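# Carry carton around corner onto yellow-taped spot

## Task

Bring the carton around the corner and set it on the area outlined in yellow tape, upright, lying entirely within the tape with no part over it, and not tipped or leaning. It only counts if the carton stays there by itself, with the robot no longer holding it in place.

## Robot and tools

ROBOT. A simulated Hello Robot Stretch 4, about 1.6 m tall, with a single arm. It has an omni-wheel base (rim within 0.23 m of the base origin), a lift on a mast, an arm that telescopes forward, a three-joint wrist (yaw, pitch, roll) and a two-finger gripper. Cameras on the robot: head_camera, head_left_camera, head_right_camera (both fisheye) and wrist_camera. A loose object may sometimes get a short push from outside.

FRAMES. Base frame: origin on the floor below the base centre, x ahead, y to the left, z up. hand_pose is given in this frame, for a point between the open fingertips; with all wrist joints at 0 its axes line up with the base frame. The printed hand position is not exact. The odometry frame is where the base frame was when the scene began. base_odometry comes from wheel rotation only, so slip shows up as travel; its heading runs -3.142 to 3.142, left positive.

TOOL execute_actions. Argument "actions": a list holding one action, or empty (then it only reports state and images). Optional "cameras": list of names from head_camera, head_left_camera, head_right_camera, wrist_camera, all; omitted, null or ["all"] gives every camera, [] gives none; the "pictures" line lists the returned images in order. An action contains "base", "joints", or both, optionally with "pace" and "contact_limits"; alternatively it is only {"end_of_arm": "enable_torque"}, which re-energises any wrist or gripper motor that cut itself off (it then holds its current position). Base and joint motions in one action begin together and may finish at different moments.
"base" holds exactly one relative move, an offset from where the base last reported itself: {"translate_m": d} straight drive in metres, forward positive, -2 to 2; {"strafe_m": d} sideways in metres, left positive, -2 to 2; {"rotate_rad": d} turn in place in radians, counter-clockwise (left) positive, -3.2 to 3.2.
"joints" is one object of absolute targets by name (any subset): lift_m 0 to 1.2 m; arm_m 0 to 0.55 m extension; wrist_yaw_rad -1.134 to 4.276 (0 straight ahead, positive leftward, 3.14 tucked back, above 3.4 the arm may obstruct); wrist_pitch_rad -1.117 to 4.259 (0 level, 1.57 pointing down); wrist_roll_rad -1.117 to 4.259 (0 puts fingers level; positive is clockwise viewed from behind); gripper_m -0.038 to 0.141, the fingertip gap in metres (negative means fingers squeezing each other). Done tolerances: lift and arm ±0.004, yaw and roll ±0.02, pitch ±0.05, gripper ±0.004. A joint target outside its range gets clipped and the result notes it; any other bad value or unknown key rejects the whole call with no motion. Each action ends after at most 15 s.
"pace": "slow", "default" (if omitted), "fast", "max". Base speed limits 0.1/0.3/0.4/0.6 m/s and turn limits 1/2/3/4 rad/s respectively; with lift_m above 0.2 these drop further, to 0.3 m/s and 1 rad/s at lift 1.2. Wrist speed is the same at every pace.
"contact_limits": only key arm_m, 0 (gentlest) to 0.75 (firmest), default 0.5; the arm stops once it pushes harder than that.
Example: {"base": {"translate_m": 0.3}, "joints": {"gripper_m": 0.05}, "pace": "fast"}. Any joint or the base not named in an action may keep driving toward its previous target without the status showing it.

TOOL wait: {"seconds": 0 to 10}. Sends nothing new; returns the same as an empty action list.
TOOL zoom_image: {"camera": name, "region": [x0, y0, x1, y1]} in pixels of that camera's most recent full image, origin top-left, region up to 504 by 504. Image sizes: head_camera 420x560, fisheye heads 420x672, wrist_camera 616x392.
TOOL finished_scene: {"scene": n}, 1 or 2. Ends the current scene permanently after the last command is held, and reports success; its result gives the next task. Replying with no tool call ends everything. If resuming, first send an empty actions list to learn the scene and task.

RESULTS. base_status and joint_status describe how each motion ended: "done" (for the base, wheels turned the commanded amount even if slipping), "off_target" (stopped short, may still push), "contact_stop_at_<key>" (blocked; that part goes slack: a slack lift may sink under load, slack wheels may roll), "limit_stop_at_<name>", "time_out", "torque_fault". After stops the old target is dropped. "limit_stop_at_tilt" means leaning over 6 degrees: lift, arm and wheels go slack and ignore commands until upright. "limit_stop_at_own_body" means a joint was about to hit the robot; moving away still works; likely when pitch is below -0.2 with roll below -0.4 or above 4. A wrist motor pushed to its limit (e.g. gripper shoved into something, or a level gripper carrying over about 2 kg) reports torque_fault and goes limp until enable_torque. If one call reports a stop, later calls in the same reply are skipped. on_its_own reports things not commanded; its "held at" is the held target, not the position. lidar_m: 12 ranges in metres, 30-degree sectors starting straight ahead and going counter-clockwise (4th left, 7th behind, 10th right); "-" means nothing seen or closer than 0.25 m; sees from about 0.15 m up, misses clear items, thin legs and much behind. wrist_depth_mm: 7x7 grid of median depths, 100 to 2000 mm, row by row from top left, robot body included. turned_by_wheels vs turned_by_imu differing by over about 0.1 rad signals a bump or slip and a heading error of roughly their difference. base_tilt in degrees (forward, right positive) has a fixed bias up to about 1.5. motor_effort is percent of maximum, positive toward larger joint values, peak in brackets (noisy); for wheel_0, wheel_1, wheel_2 positive means turning right. A load in a level gripper shifts wrist_pitch_rad effort away from 0.

GRIPPING. Command gripper_m below the carton's width; going lower squeezes harder and pulls it toward the wrist by up to a third of the shortfall. Gripper reading and "done" do not confirm a grasp; a firm squeeze (target 0 or more) shows in gripper_m effort. If fingertips jam on a surface, lift.

START AND CAUTION. To unfold the wrist, send lift_m 0.4 with wrist_yaw_rad 0 together. Carrying over 1 kg with arm_m above 0.2 while driving or turning can tip the robot, especially at fast paces; so can steady pushing or pulling with a high gripper or high contact limit. Avoid dropping, slamming, hard knocks and heavy pushing. The robot keeps holding its last command while you think. Shorter total motion time is better.

Each tool is called after "Emit:" by a JSON object that holds its "fn" and its "kwargs".

## Session

Emit:
{"fn": "execute_actions", "kwargs": {"actions": []}}

Scene clock: 0.00 s.
base_odometry: x=+0.000 y=+0.000 heading=+0.000 (m, m, rad; odometry frame)
turned_by_wheels: +0.000 (rad since the last result)
turned_by_imu: +0.000 (rad since the last result)
base_tilt: forward=+0.1 right=+0.5 (deg)
lidar_m: 0.62 0.63 0.72 0.66 0.67 0.86 1.59 1.25 0.80 0.72 0.75 0.67
base_status: not commanded
joint_positions: lift_m=+0.186 arm_m=-0.001 wrist_yaw_rad=+3.149 wrist_pitch_rad=+0.019 wrist_roll_rad=+0.014 gripper_m=+0.057
joint_status: not commanded
motor_effort: lift_m=+20 arm_m=+0 wrist_yaw_rad=+0 wrist_pitch_rad=-8 wrist_roll_rad=-1 gripper_m=-4 wheel_0=+0 wheel_1=+0 wheel_2=+1 (%)
hand_pose: x=-0.1189 y=+0.0853 z=+0.3585 quat_wxyz=(-0.004, -0.009, +0.007, +1.000) (m; base frame)
wrist_depth_mm: - 137 260 - 1756 1060 778 / - 117 137 - 1708 1042 768 / - 118 147 - 1708 1025 778 / 135 136 209 - 1708 1025 778 / 1464 - 1708 - 1618 1008 750 / 1281 1397 198 1537 213 1008 750 / 904 854 976 156 931 904 741
pictures: head_camera, head_left_camera, head_right_camera, wrist_camera
Images, in order (width x height): head_camera 420x560, head_left_camera 420x672, head_right_camera 420x672, wrist_camera 616x392.

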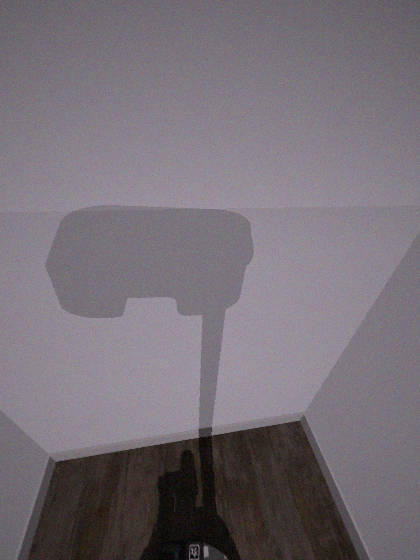

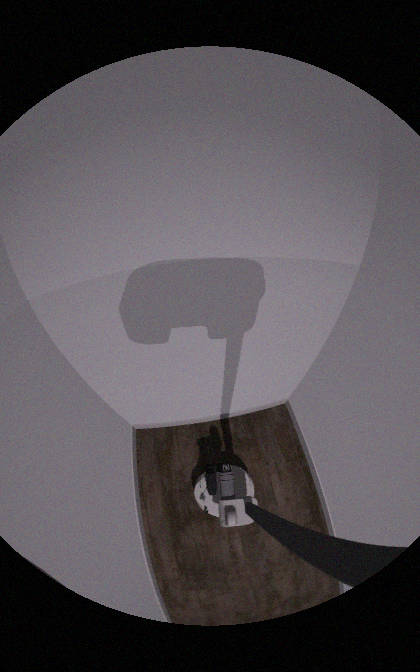

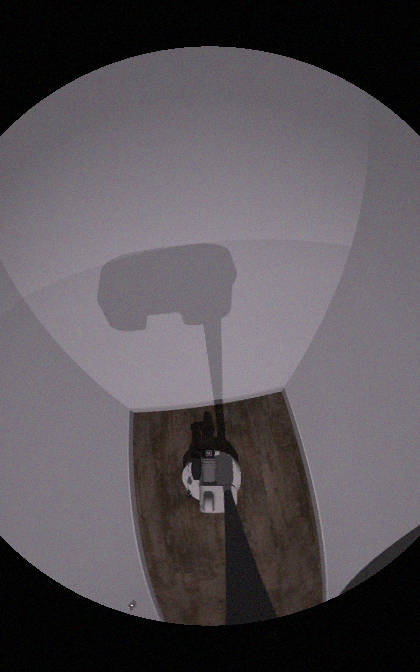

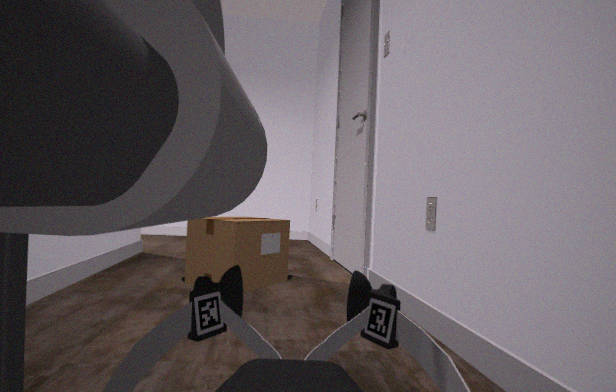

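Emit:
{"fn": "execute_actions", "kwargs": {"actions": [{"base":{"rotate_rad":-3.0},"pace":"fast"}]}}

Scene clock: 4.53 s.
base_odometry: x=+0.000 y=+0.000 heading=-3.000 (m, m, rad; odometry frame)
turned_by_wheels: -3.000 (rad since the last result)
turned_by_imu: -3.011 (rad since the last result)
base_tilt: forward=+0.0 right=+0.6 (deg)
lidar_m: 1.60 1.07 0.76 0.72 0.77 0.65 0.60 0.64 0.69 0.66 0.69 0.94
base_status: done
joint_positions: lift_m=+0.186 arm_m=-0.001 wrist_yaw_rad=+3.149 wrist_pitch_rad=+0.019 wrist_roll_rad=+0.014 gripper_m=+0.057
joint_status: not commanded
motor_effort: lift_m=+20(20) arm_m=+0(0) wrist_yaw_rad=+0(1) wrist_pitch_rad=-7(7) wrist_roll_rad=-1(0) gripper_m=-5(2) wheel_0=+1(5) wheel_1=+1(13) wheel_2=-1(10) (%)
hand_pose: x=-0.1189 y=+0.0853 z=+0.3585 quat_wxyz=(-0.004, -0.009, +0.007, +1.000) (m; base frame)
wrist_depth_mm: - 137 262 741 741 741 750 / - 117 137 741 741 750 732 / - 118 147 741 741 741 750 / 136 136 210 732 741 741 741 / 732 741 732 741 741 732 741 / 732 741 198 741 213 741 741 / 715 723 732 156 732 741 732
pictures: head_camera, head_left_camera, head_right_camera, wrist_camera
Images, in order (width x height): head_camera 420x560, head_left_camera 420x672, head_right_camera 420x672, wrist_camera 616x392.

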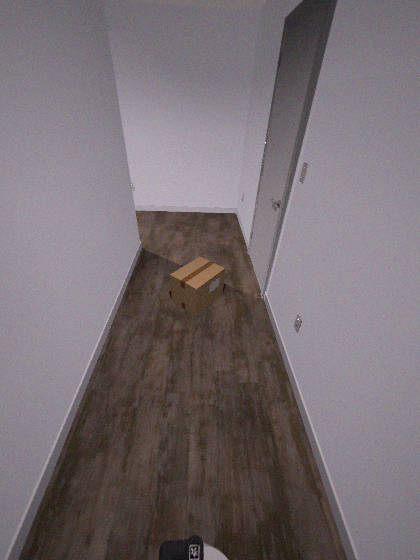

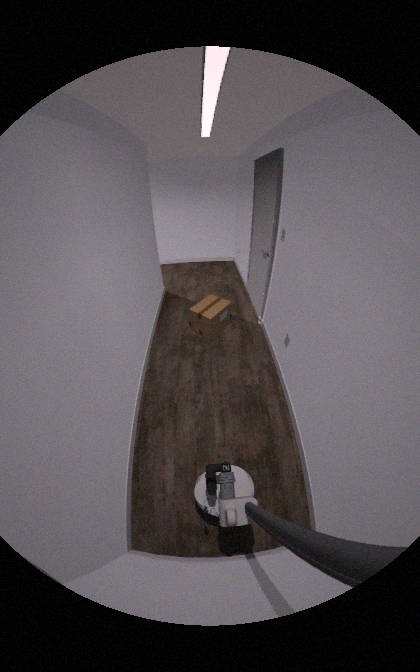

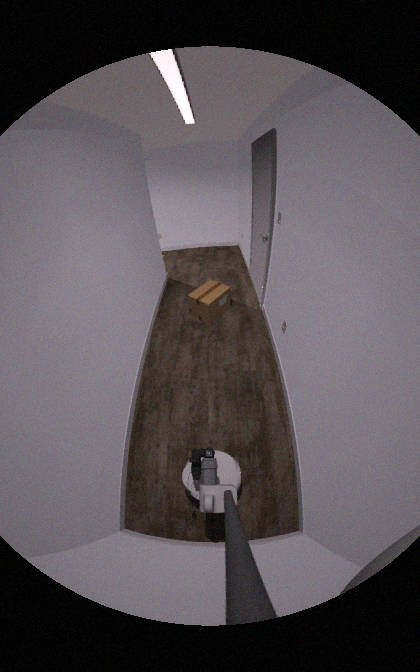

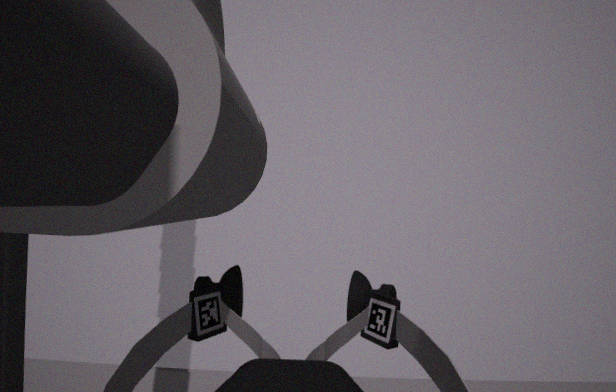

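Emit:
{"fn": "execute_actions", "kwargs": {"actions": [{"base":{"translate_m":1.1},"joints":{"lift_m":0.4},"pace":"fast"}], "cameras": ["head_camera","head_left_camera"]}}

Scene clock: 15.10 s.
base_odometry: x=-1.089 y=-0.156 heading=-3.000 (m, m, rad; odometry frame)
turned_by_wheels: +0.000 (rad since the last result)
turned_by_imu: -0.001 (rad since the last result)
base_tilt: forward=+0.1 right=+0.5 (deg)
lidar_m: 0.49 0.63 0.76 0.73 0.77 1.06 1.72 0.95 0.69 0.66 0.68 0.79
base_status: done
joint_positions: lift_m=+0.400 arm_m=-0.001 wrist_yaw_rad=+3.149 wrist_pitch_rad=+0.019 wrist_roll_rad=+0.014 gripper_m=+0.057
joint_status: all done
motor_effort: lift_m=+23(24) arm_m=+0(0) wrist_yaw_rad=-1(2) wrist_pitch_rad=-8(9) wrist_roll_rad=-1(1) gripper_m=-4(2) wheel_0=+1(7) wheel_1=+2(8) wheel_2=+0(13) (%)
hand_pose: x=-0.1189 y=+0.0853 z=+0.5726 quat_wxyz=(-0.004, -0.009, +0.007, +1.000) (m; base frame)
wrist_depth_mm: - 137 260 1863 1808 1499 1025 / - 117 137 1863 1808 1464 1025 / - 118 147 1808 1863 1430 976 / 136 136 209 1808 1863 1464 960 / 1098 1708 1808 1863 1808 1366 976 / 1118 1576 198 1808 213 1366 976 / 1138 1308 1430 155 1397 1255 960
pictures: head_camera, head_left_camera
Images, in order (width x height): head_camera 420x560, head_left_camera 420x672.

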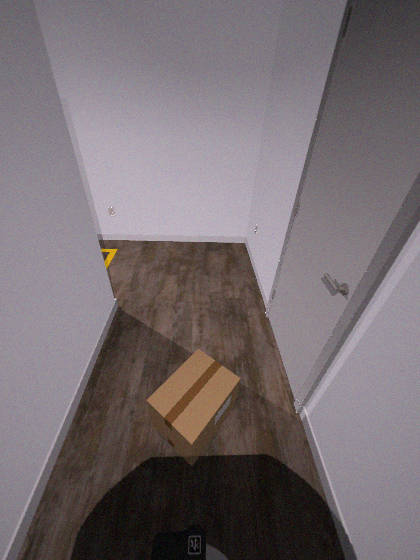

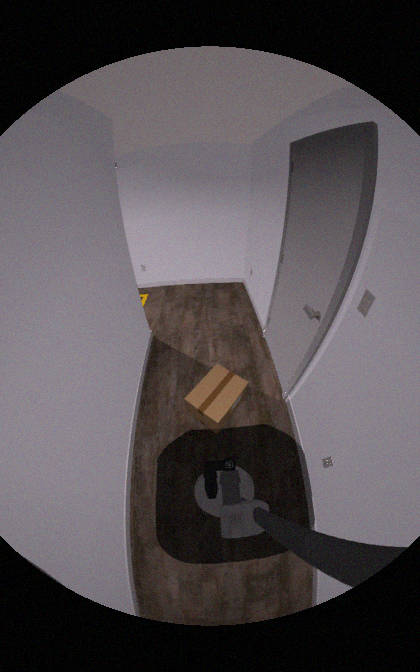

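Emit:
{"fn": "execute_actions", "kwargs": {"actions": [{"base":{"strafe_m":-0.09}}], "cameras": []}}

Emit:
{"fn": "execute_actions", "kwargs": {"actions": [{"base":{"translate_m":0.55},"pace":"slow"}], "cameras": ["head_camera","head_left_camera"]}}

Scene clock: 23.23 s.
base_odometry: x=-1.102 y=-0.067 heading=-2.999 (m, m, rad; odometry frame)
turned_by_wheels: +0.000 (rad since the last result)
turned_by_imu: -0.001 (rad since the last result)
base_tilt: forward=+0.0 right=+0.5 (deg)
lidar_m: 0.50 0.54 0.85 0.82 0.86 1.20 1.72 0.83 0.60 0.57 0.59 0.81
base_status: done
joint_positions: lift_m=+0.400 arm_m=-0.001 wrist_yaw_rad=+3.149 wrist_pitch_rad=+0.019 wrist_roll_rad=+0.014 gripper_m=+0.057
joint_status: not commanded
motor_effort: lift_m=+23(23) arm_m=+0(0) wrist_yaw_rad=+1(1) wrist_pitch_rad=-7(8) wrist_roll_rad=+0(1) gripper_m=-1(4) wheel_0=+1(7) wheel_1=+1(9) wheel_2=+0(2) (%)
hand_pose: x=-0.1189 y=+0.0853 z=+0.5726 quat_wxyz=(-0.004, -0.009, +0.007, +1.000) (m; base frame)
wrist_depth_mm: - 137 260 1808 1863 1661 1160 / - 118 137 1863 1863 1708 1118 / - 118 147 1808 1808 1708 1118 / 136 136 210 1863 1863 1618 1098 / 960 1499 1863 1863 1808 1576 1098 / 1008 1397 198 1808 213 1576 1078 / 991 1229 1464 156 1397 1366 1078
pictures: none
No camera images: the call's "cameras" was empty. Leave "cameras" out to get every camera's image.

Scene clock: 30.00 s.
base_odometry: x=-1.645 y=-0.144 heading=-2.999 (m, m, rad; odometry frame)
turned_by_wheels: +0.001 (rad since the last result)
turned_by_imu: +0.000 (rad since the last result)
base_tilt: forward=+0.0 right=+0.5 (deg)
lidar_m: 0.25 0.25 0.25 0.82 0.87 1.20 2.27 0.83 0.59 0.56 0.58 0.31
base_status: done
joint_positions: lift_m=+0.400 arm_m=-0.001 wrist_yaw_rad=+3.149 wrist_pitch_rad=+0.019 wrist_roll_rad=+0.014 gripper_m=+0.057
joint_status: not commanded
motor_effort: lift_m=+23(23) arm_m=+0(1) wrist_yaw_rad=+1(1) wrist_pitch_rad=-8(7) wrist_roll_rad=+0(1) gripper_m=-4(2) wheel_0=+10(10) wheel_1=+17(18) wheel_2=-16(26) (%)
hand_pose: x=-0.1189 y=+0.0853 z=+0.5726 quat_wxyz=(-0.004, -0.009, +0.007, +1.000) (m; base frame)
wrist_depth_mm: - 137 260 - - 1661 1160 / - 117 137 - - 1661 1138 / - 118 147 - - 1618 1118 / 136 136 209 - - 1618 1098 / 976 1464 - - - 1618 1098 / 976 1397 198 - 213 1618 1078 / 991 1205 1430 156 1430 1397 1098
pictures: head_camera, head_left_camera
Images, in order (width x height): head_camera 420x560, head_left_camera 420x672.

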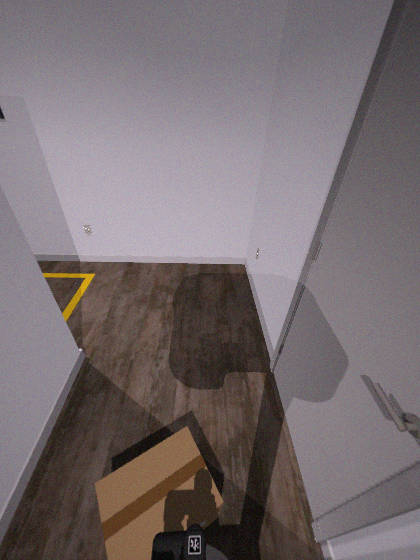

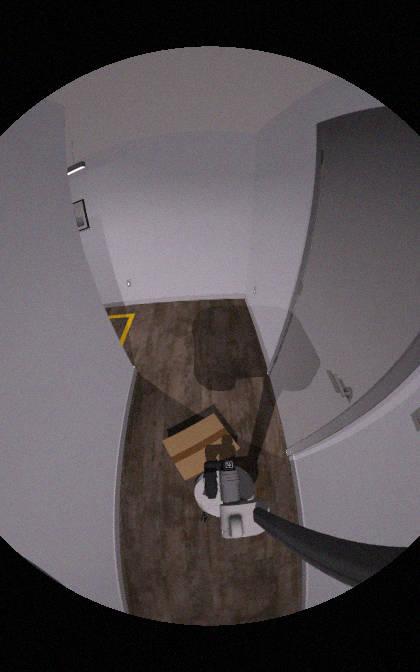

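Emit:
{"fn": "execute_actions", "kwargs": {"actions": [{"base":{"translate_m":-0.09}}], "cameras": []}}

Emit:
{"fn": "execute_actions", "kwargs": {"actions": [{"base":{"strafe_m":0.17}}], "cameras": []}}

Emit:
{"fn": "execute_actions", "kwargs": {"actions": [{"base":{"translate_m":0.25},"pace":"slow"}], "cameras": ["head_camera","head_left_camera"]}}

Scene clock: 35.33 s.
base_odometry: x=-1.556 y=-0.132 heading=-2.999 (m, m, rad; odometry frame)
turned_by_wheels: +0.000 (rad since the last result)
turned_by_imu: -0.001 (rad since the last result)
base_tilt: forward=+0.0 right=+0.5 (deg)
lidar_m: 0.29 0.27 0.30 0.83 0.88 1.20 2.18 0.82 0.60 0.55 0.58 0.40
base_status: done
joint_positions: lift_m=+0.400 arm_m=-0.001 wrist_yaw_rad=+3.149 wrist_pitch_rad=+0.019 wrist_roll_rad=+0.014 gripper_m=+0.057
joint_status: not commanded
motor_effort: lift_m=+23(23) arm_m=+0(0) wrist_yaw_rad=+1(1) wrist_pitch_rad=-7(8) wrist_roll_rad=-1(1) gripper_m=-2(3) wheel_0=-2(11) wheel_1=-2(15) wheel_2=+0(14) (%)
hand_pose: x=-0.1189 y=+0.0853 z=+0.5726 quat_wxyz=(-0.004, -0.009, +0.007, +1.000) (m; base frame)
wrist_depth_mm: - 137 260 - - 1661 1160 / - 117 137 - - 1661 1118 / - 118 147 - - 1661 1118 / 136 136 209 - - 1708 1138 / 960 1499 - - - 1618 1098 / 991 1397 198 - 213 1537 1098 / 991 1205 1430 156 1430 1397 1098
pictures: none
No camera images: the call's "cameras" was empty. Leave "cameras" out to get every camera's image.

Scene clock: 37.17 s.
base_odometry: x=-1.532 y=-0.300 heading=-3.000 (m, m, rad; odometry frame)
turned_by_wheels: -0.001 (rad since the last result)
turned_by_imu: +0.000 (rad since the last result)
base_tilt: forward=+0.0 right=+0.5 (deg)
lidar_m: 0.25 0.27 0.69 0.65 0.68 0.95 2.18 1.06 0.77 0.72 0.77 0.29
base_status: done
joint_positions: lift_m=+0.400 arm_m=-0.001 wrist_yaw_rad=+3.149 wrist_pitch_rad=+0.019 wrist_roll_rad=+0.014 gripper_m=+0.057
joint_status: not commanded
motor_effort: lift_m=+23(23) arm_m=+0(1) wrist_yaw_rad=+0(1) wrist_pitch_rad=-8(9) wrist_roll_rad=+0(0) gripper_m=-2(5) wheel_0=-6(10) wheel_1=+7(9) wheel_2=-8(9) (%)
hand_pose: x=-0.1189 y=+0.0853 z=+0.5726 quat_wxyz=(-0.004, -0.009, +0.007, +1.000) (m; base frame)
wrist_depth_mm: - 136 260 - - 1308 904 / - 117 137 - - 1281 904 / - 118 147 - - 1308 891 / 136 136 210 - - 1281 854 / 1205 1808 - - - 1229 878 / 1255 1756 198 - 213 1229 866 / 1229 1308 1430 156 1397 1138 854
pictures: none
No camera images: the call's "cameras" was empty. Leave "cameras" out to get every camera's image.

Scene clock: 40.93 s.
base_odometry: x=-1.778 y=-0.335 heading=-2.998 (m, m, rad; odometry frame)
turned_by_wheels: +0.001 (rad since the last result)
turned_by_imu: +0.000 (rad since the last result)
base_tilt: forward=+0.0 right=+0.5 (deg)
lidar_m: 0.25 0.26 0.70 0.66 0.68 0.96 2.43 1.06 0.77 0.68 0.70 0.25
base_status: done
joint_positions: lift_m=+0.400 arm_m=-0.001 wrist_yaw_rad=+3.149 wrist_pitch_rad=+0.019 wrist_roll_rad=+0.014 gripper_m=+0.057
joint_status: not commanded
motor_effort: lift_m=+23(23) arm_m=+0(0) wrist_yaw_rad=+0(1) wrist_pitch_rad=-7(9) wrist_roll_rad=-1(0) gripper_m=-4(2) wheel_0=+21(18) wheel_1=+12(16) wheel_2=-16(21) (%)
hand_pose: x=-0.1189 y=+0.0853 z=+0.5726 quat_wxyz=(-0.004, -0.009, +0.007, +1.000) (m; base frame)
wrist_depth_mm: - 137 263 - - 1308 917 / - 117 137 - - 1336 904 / - 118 147 - - 1281 891 / 135 136 210 - - 1281 866 / 1229 1921 - - - 1255 878 / 1255 1756 198 - 213 1229 878 / 1229 1308 1464 156 1397 1118 854
pictures: head_camera, head_left_camera
Images, in order (width x height): head_camera 420x560, head_left_camera 420x672.

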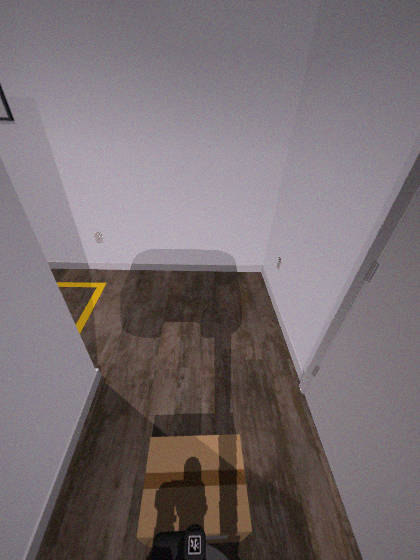

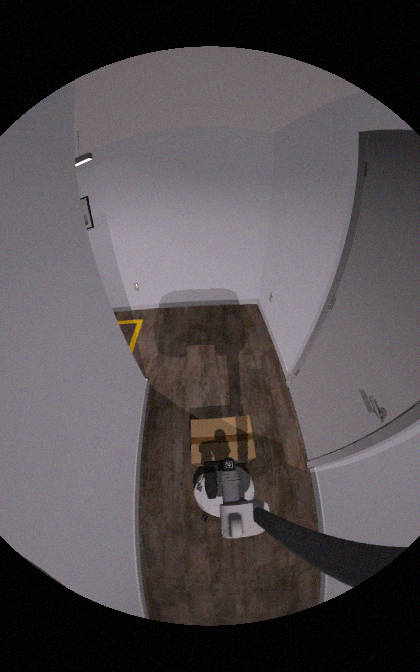

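Emit:
{"fn": "execute_actions", "kwargs": {"actions": [{"base":{"translate_m":0.35},"pace":"slow"}], "cameras": ["head_camera"]}}

Scene clock: 48.53 s.
base_odometry: x=-2.124 y=-0.385 heading=-2.998 (m, m, rad; odometry frame)
turned_by_wheels: +0.000 (rad since the last result)
turned_by_imu: -0.001 (rad since the last result)
base_tilt: forward=+0.0 right=+0.5 (deg)
lidar_m: 0.25 0.25 0.70 0.66 0.69 0.96 2.63 1.05 0.74 0.67 0.75 0.25
base_status: done
joint_positions: lift_m=+0.400 arm_m=-0.001 wrist_yaw_rad=+3.149 wrist_pitch_rad=+0.019 wrist_roll_rad=+0.014 gripper_m=+0.057
joint_status: not commanded
motor_effort: lift_m=+23(23) arm_m=-1(1) wrist_yaw_rad=-1(1) wrist_pitch_rad=-9(7) wrist_roll_rad=-1(1) gripper_m=-2(1) wheel_0=+11(24) wheel_1=+11(14) wheel_2=-17(24) (%)
hand_pose: x=-0.1189 y=+0.0853 z=+0.5726 quat_wxyz=(-0.004, -0.009, +0.007, +1.000) (m; base frame)
wrist_depth_mm: - 137 260 - - 1336 904 / - 117 137 - - 1281 891 / - 119 147 - - 1308 891 / 136 136 208 - - 1281 878 / 1205 1921 - - - 1255 878 / 1229 1756 198 - 213 1255 866 / 1255 1336 1430 156 1397 1138 866
pictures: head_camera
Images, in order (width x height): head_camera 420x560.

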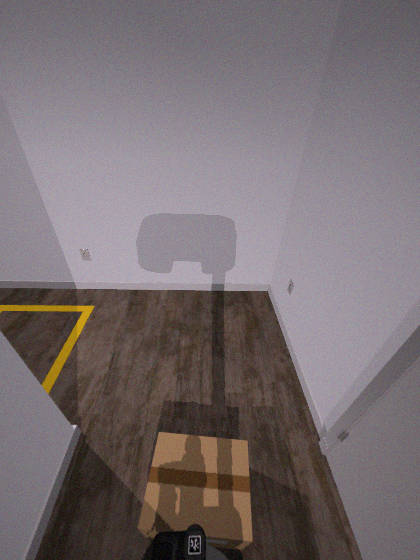

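Emit:
{"fn": "execute_actions", "kwargs": {"actions": [{"base":{"strafe_m":-0.045}}], "cameras": []}}

Emit:
{"fn": "execute_actions", "kwargs": {"actions": [{"base":{"translate_m":0.35}}], "cameras": ["head_camera","head_left_camera"]}}

Scene clock: 53.97 s.
base_odometry: x=-2.130 y=-0.341 heading=-2.997 (m, m, rad; odometry frame)
turned_by_wheels: +0.001 (rad since the last result)
turned_by_imu: +0.001 (rad since the last result)
base_tilt: forward=+0.0 right=+0.6 (deg)
lidar_m: 0.25 0.25 0.34 0.71 0.74 1.03 2.79 0.99 0.65 0.64 0.70 0.25
base_status: done
joint_positions: lift_m=+0.400 arm_m=-0.001 wrist_yaw_rad=+3.149 wrist_pitch_rad=+0.019 wrist_roll_rad=+0.014 gripper_m=+0.057
joint_status: not commanded
motor_effort: lift_m=+23(23) arm_m=+0(0) wrist_yaw_rad=+0(0) wrist_pitch_rad=-6(8) wrist_roll_rad=-1(1) gripper_m=-3(4) wheel_0=+18(25) wheel_1=+5(7) wheel_2=-11(17) (%)
hand_pose: x=-0.1189 y=+0.0853 z=+0.5726 quat_wxyz=(-0.004, -0.009, +0.007, +1.000) (m; base frame)
wrist_depth_mm: - 137 260 - - 1430 976 / - 117 137 - - 1397 976 / - 118 147 - - 1430 931 / 136 136 209 - - 1366 946 / 1138 1756 - - - 1366 917 / 1160 1661 198 - 213 1336 931 / 1182 1281 1397 156 1430 1205 917
pictures: none
No camera images: the call's "cameras" was empty. Leave "cameras" out to get every camera's image.

Scene clock: 56.60 s.
base_odometry: x=-2.475 y=-0.392 heading=-2.996 (m, m, rad; odometry frame)
turned_by_wheels: +0.001 (rad since the last result)
turned_by_imu: +0.000 (rad since the last result)
base_tilt: forward=+0.0 right=+0.6 (deg)
lidar_m: 0.25 0.25 0.29 0.71 0.73 1.01 2.83 0.98 0.71 0.67 0.69 0.25
base_status: done
joint_positions: lift_m=+0.400 arm_m=-0.001 wrist_yaw_rad=+3.149 wrist_pitch_rad=+0.019 wrist_roll_rad=+0.014 gripper_m=+0.057
joint_status: not commanded
motor_effort: lift_m=+23(23) arm_m=+0(0) wrist_yaw_rad=+0(1) wrist_pitch_rad=-5(8) wrist_roll_rad=-1(1) gripper_m=-1(3) wheel_0=+16(23) wheel_1=+12(18) wheel_2=-17(27) (%)
hand_pose: x=-0.1189 y=+0.0853 z=+0.5726 quat_wxyz=(-0.004, -0.009, +0.007, +1.000) (m; base frame)
wrist_depth_mm: - 137 260 - - 1430 976 / - 117 136 - - 1397 960 / - 118 147 - - 1366 931 / 136 136 210 - - 1366 931 / 1138 1756 - - - 1366 931 / 1182 1661 198 - 213 1336 931 / 1182 1281 1430 156 1430 1229 931
pictures: head_camera, head_left_camera
Images, in order (width x height): head_camera 420x560, head_left_camera 420x672.

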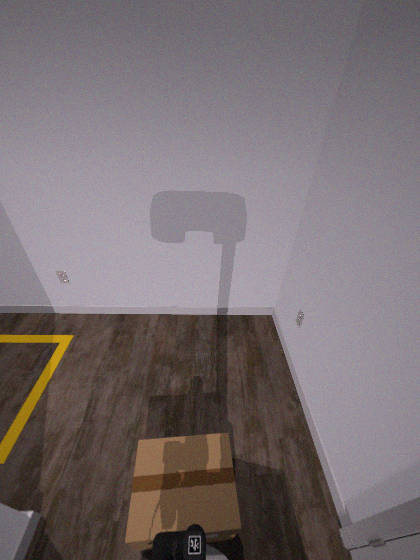

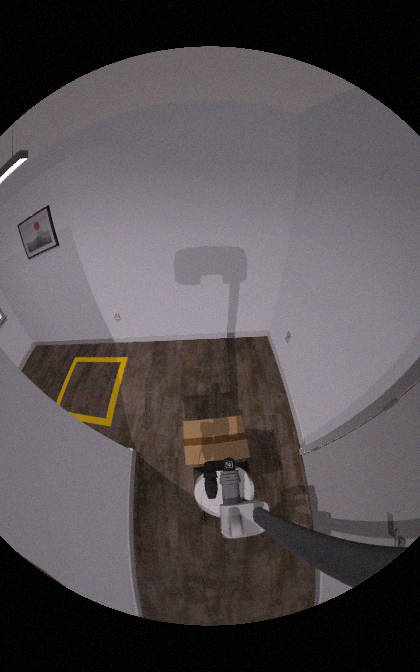

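Emit:
{"fn": "execute_actions", "kwargs": {"actions": [{"base":{"strafe_m":0.06}}], "cameras": []}}

Emit:
{"fn": "execute_actions", "kwargs": {"actions": [{"base":{"translate_m":0.36}}], "cameras": ["head_camera"]}}

Scene clock: 65.67 s.
base_odometry: x=-2.466 y=-0.451 heading=-2.997 (m, m, rad; odometry frame)
turned_by_wheels: -0.001 (rad since the last result)
turned_by_imu: +0.000 (rad since the last result)
base_tilt: forward=+0.0 right=+0.5 (deg)
lidar_m: 0.25 0.26 0.68 0.65 0.67 0.94 2.58 1.07 0.78 0.72 0.74 0.25
base_status: done
joint_positions: lift_m=+0.400 arm_m=-0.001 wrist_yaw_rad=+3.149 wrist_pitch_rad=+0.019 wrist_roll_rad=+0.014 gripper_m=+0.057
joint_status: not commanded
motor_effort: lift_m=+23(23) arm_m=+0(0) wrist_yaw_rad=+0(1) wrist_pitch_rad=-8(8) wrist_roll_rad=-1(1) gripper_m=-1(1) wheel_0=-2(13) wheel_1=+8(21) wheel_2=-15(16) (%)
hand_pose: x=-0.1189 y=+0.0853 z=+0.5726 quat_wxyz=(-0.004, -0.009, +0.007, +1.000) (m; base frame)
wrist_depth_mm: - 137 260 - - 1308 891 / - 117 137 - - 1281 878 / - 118 147 - - 1255 878 / 135 136 210 - - 1255 854 / 1205 1921 - - - 1229 854 / 1255 1756 197 - 213 1229 842 / 1255 1308 1430 156 1397 1118 831
pictures: none
No camera images: the call's "cameras" was empty. Leave "cameras" out to get every camera's image.

Scene clock: 68.33 s.
base_odometry: x=-2.822 y=-0.503 heading=-2.996 (m, m, rad; odometry frame)
turned_by_wheels: +0.000 (rad since the last result)
turned_by_imu: +0.001 (rad since the last result)
base_tilt: forward=+0.1 right=+0.6 (deg)
lidar_m: 0.25 0.26 1.79 0.66 0.68 0.91 2.58 1.06 0.77 0.73 0.27 0.25
base_status: done
joint_positions: lift_m=+0.400 arm_m=-0.001 wrist_yaw_rad=+3.149 wrist_pitch_rad=+0.019 wrist_roll_rad=+0.014 gripper_m=+0.057
joint_status: not commanded
motor_effort: lift_m=+23(23) arm_m=-1(0) wrist_yaw_rad=+1(2) wrist_pitch_rad=-7(8) wrist_roll_rad=-1(1) gripper_m=-2(1) wheel_0=+8(27) wheel_1=+9(19) wheel_2=-13(23) (%)
hand_pose: x=-0.1189 y=+0.0853 z=+0.5726 quat_wxyz=(-0.004, -0.009, +0.007, +1.000) (m; base frame)
wrist_depth_mm: - 137 260 - - 1281 891 / - 117 137 - - 1281 878 / - 118 147 - - 1281 878 / 135 136 209 - - 1255 842 / 1229 1863 - - - 1229 866 / 1255 1756 198 - 213 1205 842 / 1255 1281 1430 156 1397 1118 831
pictures: head_camera
Images, in order (width x height): head_camera 420x560.

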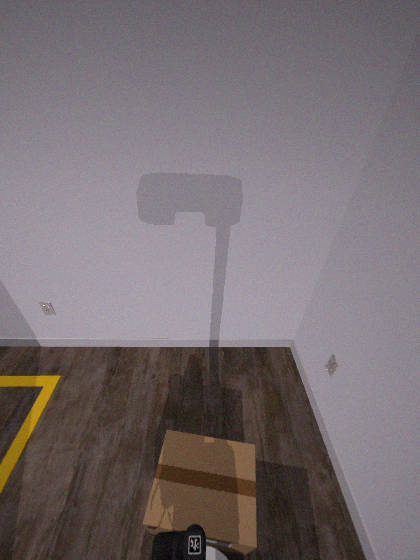

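Emit:
{"fn": "execute_actions", "kwargs": {"actions": [{"base":{"strafe_m":-0.095}}], "cameras": []}}

Emit:
{"fn": "execute_actions", "kwargs": {"actions": [{"base":{"translate_m":0.3}}], "cameras": ["head_camera","head_left_camera"]}}

Scene clock: 71.73 s.
base_odometry: x=-2.835 y=-0.409 heading=-2.996 (m, m, rad; odometry frame)
turned_by_wheels: +0.000 (rad since the last result)
turned_by_imu: +0.001 (rad since the last result)
base_tilt: forward=-0.1 right=+0.5 (deg)
lidar_m: 0.25 0.25 0.33 0.75 0.78 1.06 2.62 0.93 0.66 0.63 0.68 0.25
base_status: done
joint_positions: lift_m=+0.400 arm_m=-0.001 wrist_yaw_rad=+3.149 wrist_pitch_rad=+0.019 wrist_roll_rad=+0.014 gripper_m=+0.057
joint_status: not commanded
motor_effort: lift_m=+23(23) arm_m=+0(0) wrist_yaw_rad=+0(1) wrist_pitch_rad=-8(8) wrist_roll_rad=-1(1) gripper_m=-3(4) wheel_0=+10(19) wheel_1=+2(7) wheel_2=-7(11) (%)
hand_pose: x=-0.1189 y=+0.0853 z=+0.5726 quat_wxyz=(-0.004, -0.009, +0.007, +1.000) (m; base frame)
wrist_depth_mm: - 137 260 - - 1499 1025 / - 117 137 - - 1499 1025 / - 118 147 - - 1499 991 / 136 136 209 - - 1464 991 / 1060 1661 - - - 1430 976 / 1078 1537 198 - 213 1430 991 / 1098 1308 1430 156 1397 1308 976
pictures: none
No camera images: the call's "cameras" was empty. Leave "cameras" out to get every camera's image.

Scene clock: 74.20 s.
base_odometry: x=-3.131 y=-0.453 heading=-2.995 (m, m, rad; odometry frame)
turned_by_wheels: +0.001 (rad since the last result)
turned_by_imu: +0.001 (rad since the last result)
base_tilt: forward=+0.0 right=+0.5 (deg)
lidar_m: 0.25 0.25 0.25 1.34 0.81 1.06 2.60 0.92 0.67 0.65 0.66 0.25
base_status: done
joint_positions: lift_m=+0.400 arm_m=-0.001 wrist_yaw_rad=+3.149 wrist_pitch_rad=+0.019 wrist_roll_rad=+0.014 gripper_m=+0.057
joint_status: not commanded
motor_effort: lift_m=+23(23) arm_m=+0(0) wrist_yaw_rad=+1(1) wrist_pitch_rad=-8(8) wrist_roll_rad=-1(1) gripper_m=-3(0) wheel_0=+14(20) wheel_1=+13(17) wheel_2=-15(25) (%)
hand_pose: x=-0.1189 y=+0.0853 z=+0.5726 quat_wxyz=(-0.004, -0.009, +0.007, +1.000) (m; base frame)
wrist_depth_mm: - 137 260 - - 1499 1042 / - 117 137 - - 1537 1025 / - 118 147 - - 1464 991 / 136 136 209 - - 1499 991 / 1060 1661 - - - 1464 976 / 1078 1537 198 - 213 1397 976 / 1098 1308 1430 156 1397 1308 976
pictures: head_camera, head_left_camera
Images, in order (width x height): head_camera 420x560, head_left_camera 420x672.

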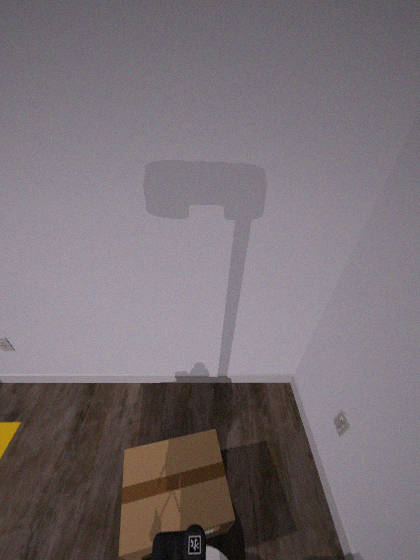

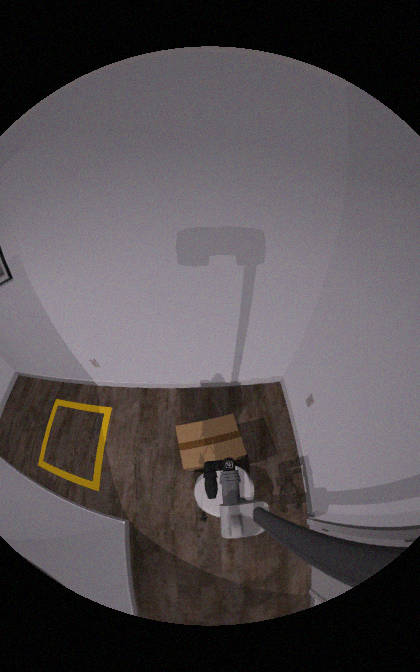

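Emit:
{"fn": "execute_actions", "kwargs": {"actions": [{"base":{"translate_m":-0.06}}], "cameras": []}}

Emit:
{"fn": "execute_actions", "kwargs": {"actions": [{"base":{"rotate_rad":1.571}}], "cameras": []}}

Emit:
{"fn": "execute_actions", "kwargs": {"actions": [{"base":{"translate_m":-0.38}}], "cameras": ["head_right_camera"]}}

Scene clock: 79.10 s.
base_odometry: x=-3.072 y=-0.444 heading=-2.995 (m, m, rad; odometry frame)
turned_by_wheels: +0.000 (rad since the last result)
turned_by_imu: -0.001 (rad since the last result)
base_tilt: forward=+0.0 right=+0.5 (deg)
lidar_m: 0.27 0.27 0.32 1.09 0.80 1.08 2.61 0.93 0.70 0.65 0.68 0.31
base_status: done
joint_positions: lift_m=+0.400 arm_m=-0.001 wrist_yaw_rad=+3.149 wrist_pitch_rad=+0.019 wrist_roll_rad=+0.014 gripper_m=+0.057
joint_status: not commanded
motor_effort: lift_m=+23(23) arm_m=+0(0) wrist_yaw_rad=+1(2) wrist_pitch_rad=-8(8) wrist_roll_rad=-1(0) gripper_m=-5(3) wheel_0=-1(15) wheel_1=-2(10) wheel_2=-1(16) (%)
hand_pose: x=-0.1189 y=+0.0853 z=+0.5726 quat_wxyz=(-0.004, -0.009, +0.007, +1.000) (m; base frame)
wrist_depth_mm: - 136 260 - - 1499 1025 / - 117 137 - - 1499 1025 / - 118 147 - - 1464 1008 / 136 136 210 - - 1464 976 / 1060 1661 - - - 1430 976 / 1098 1576 198 - 213 1430 991 / 1098 1308 1464 156 1397 1308 976
pictures: none
No camera images: the call's "cameras" was empty. Leave "cameras" out to get every camera's image.

Scene clock: 81.17 s.
base_odometry: x=-3.072 y=-0.444 heading=-1.425 (m, m, rad; odometry frame)
turned_by_wheels: +1.571 (rad since the last result)
turned_by_imu: +1.576 (rad since the last result)
base_tilt: forward=+0.0 right=+0.5 (deg)
lidar_m: 1.06 0.80 1.08 2.50 0.90 0.69 0.66 0.68 0.30 0.26 0.26 0.33
base_status: done
joint_positions: lift_m=+0.400 arm_m=-0.001 wrist_yaw_rad=+3.149 wrist_pitch_rad=+0.019 wrist_roll_rad=+0.014 gripper_m=+0.057
joint_status: not commanded
motor_effort: lift_m=+23(23) arm_m=-1(0) wrist_yaw_rad=+2(0) wrist_pitch_rad=-8(8) wrist_roll_rad=-1(0) gripper_m=-2(4) wheel_0=-1(10) wheel_1=-1(9) wheel_2=-2(8) (%)
hand_pose: x=-0.1189 y=+0.0853 z=+0.5726 quat_wxyz=(-0.004, -0.009, +0.007, +1.000) (m; base frame)
wrist_depth_mm: - 137 262 768 768 759 759 / - 118 137 768 778 750 759 / - 118 147 778 768 759 759 / 136 136 209 778 768 750 750 / 778 768 778 768 768 750 750 / 778 778 198 778 212 741 750 / 768 768 768 156 768 741 741
pictures: none
No camera images: the call's "cameras" was empty. Leave "cameras" out to get every camera's image.

Scene clock: 83.93 s.
base_odometry: x=-3.127 y=-0.068 heading=-1.425 (m, m, rad; odometry frame)
turned_by_wheels: +0.000 (rad since the last result)
turned_by_imu: -0.001 (rad since the last result)
base_tilt: forward=+0.0 right=+0.6 (deg)
lidar_m: 1.16 1.18 1.63 1.00 0.39 0.28 0.26 0.29 0.40 1.02 0.38 0.42
base_status: done
joint_positions: lift_m=+0.400 arm_m=-0.001 wrist_yaw_rad=+3.149 wrist_pitch_rad=+0.019 wrist_roll_rad=+0.014 gripper_m=+0.057
joint_status: not commanded
motor_effort: lift_m=+22(23) arm_m=+0(0) wrist_yaw_rad=-1(1) wrist_pitch_rad=-6(8) wrist_roll_rad=-1(0) gripper_m=-2(4) wheel_0=-1(7) wheel_1=-3(9) wheel_2=-1(9) (%)
hand_pose: x=-0.1189 y=+0.0853 z=+0.5726 quat_wxyz=(-0.004, -0.009, +0.007, +1.000) (m; base frame)
wrist_depth_mm: - 137 260 394 394 394 394 / - 117 137 392 394 394 392 / - 118 147 394 394 392 394 / 136 136 210 392 392 392 392 / 394 392 392 392 389 392 389 / 394 392 198 392 213 389 387 / 392 389 392 156 389 389 389
pictures: head_right_camera
Images, in order (width x height): head_right_camera 420x672.

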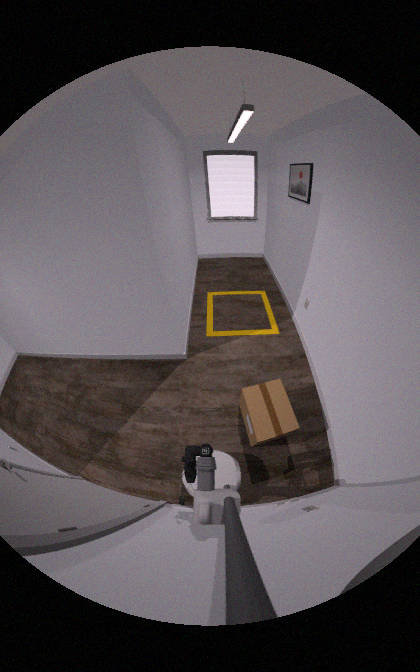

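Emit:
{"fn": "execute_actions", "kwargs": {"actions": [{"base":{"strafe_m":-0.45}}], "cameras": ["head_camera"]}}

Emit:
{"fn": "execute_actions", "kwargs": {"actions": [{"base":{"translate_m":0.2},"pace":"slow"}], "cameras": ["head_camera"]}}

Scene clock: 89.07 s.
base_odometry: x=-3.572 y=-0.134 heading=-1.425 (m, m, rad; odometry frame)
turned_by_wheels: +0.000 (rad since the last result)
turned_by_imu: -0.003 (rad since the last result)
base_tilt: forward=+0.0 right=+0.6 (deg)
lidar_m: 0.25 0.25 1.63 1.01 0.40 0.28 0.27 0.29 0.41 0.56 0.59 0.27
base_status: done
joint_positions: lift_m=+0.400 arm_m=-0.001 wrist_yaw_rad=+3.149 wrist_pitch_rad=+0.019 wrist_roll_rad=+0.014 gripper_m=+0.057
joint_status: not commanded
motor_effort: lift_m=+23(23) arm_m=+0(0) wrist_yaw_rad=+0(0) wrist_pitch_rad=-8(7) wrist_roll_rad=-1(1) gripper_m=-5(3) wheel_0=+0(9) wheel_1=-1(10) wheel_2=+0(1) (%)
hand_pose: x=-0.1189 y=+0.0853 z=+0.5726 quat_wxyz=(-0.004, -0.009, +0.007, +1.000) (m; base frame)
wrist_depth_mm: - 137 262 402 399 397 399 / - 117 137 397 399 397 397 / - 118 147 397 397 394 397 / 135 136 210 397 399 394 397 / 399 397 397 397 394 394 397 / 397 397 198 394 213 394 392 / 397 389 397 156 394 392 392
pictures: head_camera
Images, in order (width x height): head_camera 420x560.

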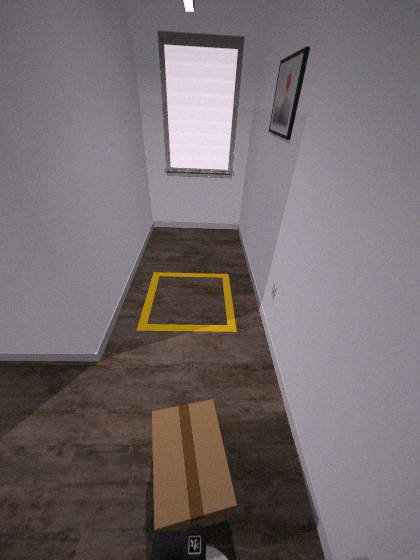

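Scene clock: 92.37 s.
base_odometry: x=-3.543 y=-0.330 heading=-1.424 (m, m, rad; odometry frame)
turned_by_wheels: +0.001 (rad since the last result)
turned_by_imu: +0.006 (rad since the last result)
base_tilt: forward=+0.0 right=+0.6 (deg)
lidar_m: 0.25 0.25 1.33 1.58 0.66 0.50 0.46 0.49 0.60 0.55 0.60 0.26
base_status: done
joint_positions: lift_m=+0.400 arm_m=-0.001 wrist_yaw_rad=+3.149 wrist_pitch_rad=+0.019 wrist_roll_rad=+0.014 gripper_m=+0.057
joint_status: not commanded
motor_effort: lift_m=+22(22) arm_m=+0(0) wrist_yaw_rad=+2(2) wrist_pitch_rad=-8(9) wrist_roll_rad=-2(0) gripper_m=-4(4) wheel_0=+19(23) wheel_1=+15(20) wheel_2=-20(25) (%)
hand_pose: x=-0.1189 y=+0.0853 z=+0.5726 quat_wxyz=(-0.004, -0.009, +0.007, +1.000) (m; base frame)
wrist_depth_mm: - 137 260 597 597 585 591 / - 117 137 597 591 591 591 / - 118 147 597 585 585 591 / 135 136 210 591 591 585 591 / 597 591 591 591 591 585 585 / 591 591 198 591 213 591 585 / 597 585 591 156 585 585 585
pictures: head_camera
Images, in order (width x height): head_camera 420x560.

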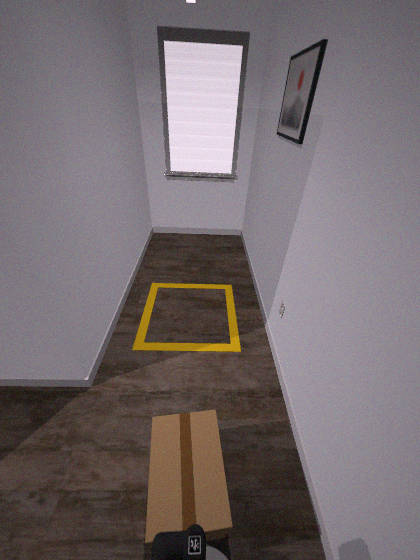

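Emit:
{"fn": "execute_actions", "kwargs": {"actions": [{"base":{"translate_m":0.2}}], "cameras": ["head_camera"]}}

Scene clock: 96.13 s.
base_odometry: x=-3.514 y=-0.527 heading=-1.423 (m, m, rad; odometry frame)
turned_by_wheels: +0.001 (rad since the last result)
turned_by_imu: +0.001 (rad since the last result)
base_tilt: forward=-0.1 right=+0.5 (deg)
lidar_m: 0.25 0.25 1.06 2.50 0.97 0.70 0.66 0.71 0.60 0.56 0.59 0.25
base_status: done
joint_positions: lift_m=+0.400 arm_m=-0.001 wrist_yaw_rad=+3.149 wrist_pitch_rad=+0.019 wrist_roll_rad=+0.014 gripper_m=+0.057
joint_status: not commanded
motor_effort: lift_m=+23(23) arm_m=+0(0) wrist_yaw_rad=+2(1) wrist_pitch_rad=-5(7) wrist_roll_rad=-1(1) gripper_m=-4(3) wheel_0=+15(25) wheel_1=+11(18) wheel_2=-15(28) (%)
hand_pose: x=-0.1189 y=+0.0853 z=+0.5726 quat_wxyz=(-0.004, -0.009, +0.007, +1.000) (m; base frame)
wrist_depth_mm: - 137 260 798 788 798 788 / - 117 137 798 788 788 788 / - 118 147 798 788 788 788 / 136 136 210 788 798 788 778 / 798 798 788 798 788 788 788 / 798 798 198 788 213 788 778 / 788 788 788 156 768 788 778
pictures: head_camera
Images, in order (width x height): head_camera 420x560.

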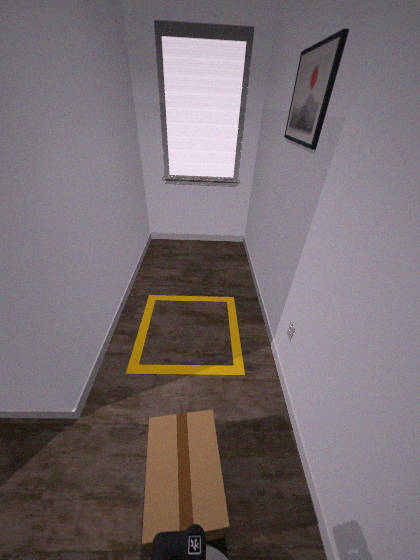

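Emit:
{"fn": "execute_actions", "kwargs": {"actions": [{"base":{"strafe_m":0.06}}], "cameras": []}}

Emit:
{"fn": "execute_actions", "kwargs": {"actions": [{"base":{"translate_m":0.3}}], "cameras": ["head_camera"]}}

Scene clock: 100.27 s.
base_odometry: x=-3.455 y=-0.518 heading=-1.424 (m, m, rad; odometry frame)
turned_by_wheels: -0.001 (rad since the last result)
turned_by_imu: -0.001 (rad since the last result)
base_tilt: forward=+0.0 right=+0.5 (deg)
lidar_m: 0.25 0.26 1.05 2.51 0.93 0.68 0.66 0.70 0.66 0.63 0.66 0.25
base_status: done
joint_positions: lift_m=+0.400 arm_m=-0.001 wrist_yaw_rad=+3.149 wrist_pitch_rad=+0.019 wrist_roll_rad=+0.014 gripper_m=+0.057
joint_status: not commanded
motor_effort: lift_m=+23(23) arm_m=+0(0) wrist_yaw_rad=+1(0) wrist_pitch_rad=-8(7) wrist_roll_rad=-1(1) gripper_m=-5(5) wheel_0=-3(11) wheel_1=+8(18) wheel_2=-12(11) (%)
hand_pose: x=-0.1189 y=+0.0853 z=+0.5726 quat_wxyz=(-0.004, -0.009, +0.007, +1.000) (m; base frame)
wrist_depth_mm: - 137 260 798 798 788 788 / - 117 137 798 798 788 788 / - 118 147 788 788 788 788 / 136 136 210 788 788 788 778 / 798 798 788 778 788 778 788 / 788 788 198 788 213 788 778 / 788 778 778 156 778 768 778
pictures: none
No camera images: the call's "cameras" was empty. Leave "cameras" out to get every camera's image.

Scene clock: 102.73 s.
base_odometry: x=-3.410 y=-0.814 heading=-1.423 (m, m, rad; odometry frame)
turned_by_wheels: +0.001 (rad since the last result)
turned_by_imu: +0.004 (rad since the last result)
base_tilt: forward=+0.0 right=+0.5 (deg)
lidar_m: 0.25 0.27 0.78 1.84 1.32 1.01 0.97 0.91 0.66 0.64 0.68 0.25
base_status: done
joint_positions: lift_m=+0.400 arm_m=-0.001 wrist_yaw_rad=+3.149 wrist_pitch_rad=+0.019 wrist_roll_rad=+0.014 gripper_m=+0.057
joint_status: not commanded
motor_effort: lift_m=+22(22) arm_m=+0(0) wrist_yaw_rad=-1(2) wrist_pitch_rad=-8(8) wrist_roll_rad=-1(1) gripper_m=-3(2) wheel_0=+11(23) wheel_1=+10(18) wheel_2=-14(25) (%)
hand_pose: x=-0.1189 y=+0.0853 z=+0.5726 quat_wxyz=(-0.004, -0.009, +0.007, +1.000) (m; base frame)
wrist_depth_mm: - 137 262 1098 1078 1078 1060 / - 118 137 1098 1078 1060 1060 / - 118 147 1078 1078 1078 1042 / 136 136 210 1078 1078 1078 1060 / 1025 1098 1078 1078 1078 1060 1042 / 1060 1098 198 1078 213 1078 1060 / 1078 1078 1078 156 1060 1060 1042
pictures: head_camera
Images, in order (width x height): head_camera 420x560.

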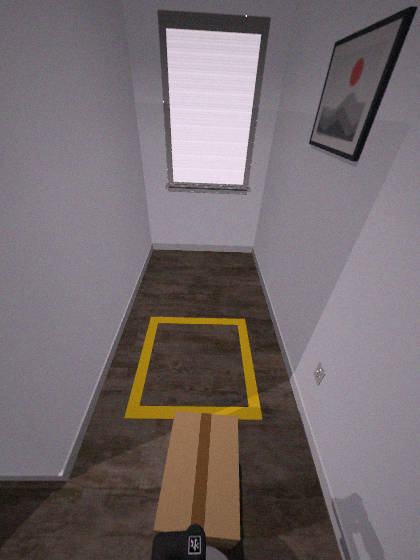

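Emit:
{"fn": "execute_actions", "kwargs": {"actions": [{"base":{"strafe_m":-0.07}}], "cameras": []}}

Emit:
{"fn": "execute_actions", "kwargs": {"actions": [{"base":{"translate_m":0.33}}], "cameras": ["head_camera"]}}

Scene clock: 107.60 s.
base_odometry: x=-3.479 y=-0.824 heading=-1.423 (m, m, rad; odometry frame)
turned_by_wheels: +0.000 (rad since the last result)
turned_by_imu: +0.000 (rad since the last result)
base_tilt: forward=+0.0 right=+0.5 (deg)
lidar_m: 0.25 0.25 0.86 1.85 1.33 1.01 0.96 0.81 0.60 0.57 0.60 0.25
base_status: done
joint_positions: lift_m=+0.400 arm_m=-0.001 wrist_yaw_rad=+3.149 wrist_pitch_rad=+0.019 wrist_roll_rad=+0.014 gripper_m=+0.057
joint_status: not commanded
motor_effort: lift_m=+22(22) arm_m=-1(1) wrist_yaw_rad=+2(0) wrist_pitch_rad=-8(7) wrist_roll_rad=-1(1) gripper_m=+0(2) wheel_0=+12(22) wheel_1=+3(9) wheel_2=-9(13) (%)
hand_pose: x=-0.1189 y=+0.0853 z=+0.5726 quat_wxyz=(-0.004, -0.009, +0.007, +1.000) (m; base frame)
wrist_depth_mm: - 137 262 1078 1098 1098 1078 / - 117 137 1098 1078 1060 1060 / - 118 147 1098 1098 1078 1060 / 135 136 210 1078 1078 1078 1078 / 946 1098 1098 1078 1078 1078 1042 / 976 1098 198 1078 213 1060 1060 / 976 1078 1078 156 1078 1060 1060
pictures: none
No camera images: the call's "cameras" was empty. Leave "cameras" out to get every camera's image.

Scene clock: 110.17 s.
base_odometry: x=-3.431 y=-1.150 heading=-1.421 (m, m, rad; odometry frame)
turned_by_wheels: +0.001 (rad since the last result)
turned_by_imu: +0.002 (rad since the last result)
base_tilt: forward=+0.0 right=+0.6 (deg)
lidar_m: 0.25 0.25 0.73 0.73 1.79 1.35 1.29 0.81 0.59 0.57 0.60 0.25
base_status: done
joint_positions: lift_m=+0.400 arm_m=-0.001 wrist_yaw_rad=+3.149 wrist_pitch_rad=+0.019 wrist_roll_rad=+0.014 gripper_m=+0.057
joint_status: not commanded
motor_effort: lift_m=+22(23) arm_m=+0(0) wrist_yaw_rad=+0(0) wrist_pitch_rad=-8(7) wrist_roll_rad=-1(1) gripper_m=+0(3) wheel_0=+15(18) wheel_1=+13(18) wheel_2=-14(26) (%)
hand_pose: x=-0.1189 y=+0.0853 z=+0.5726 quat_wxyz=(-0.004, -0.009, +0.007, +1.000) (m; base frame)
wrist_depth_mm: - 137 260 1397 1397 1397 1397 / - 117 137 1397 1430 1397 1397 / - 118 147 1397 1430 1397 1366 / 136 136 210 1397 1397 1430 1366 / 960 1430 1397 1430 1397 1366 1366 / 976 1308 198 1397 213 1397 1366 / 991 1182 1397 156 1397 1366 1366
pictures: head_camera
Images, in order (width x height): head_camera 420x560.

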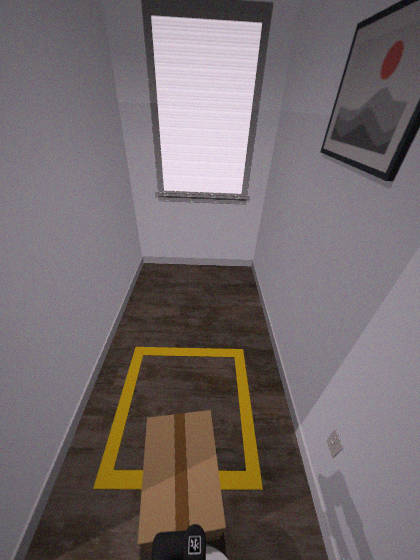

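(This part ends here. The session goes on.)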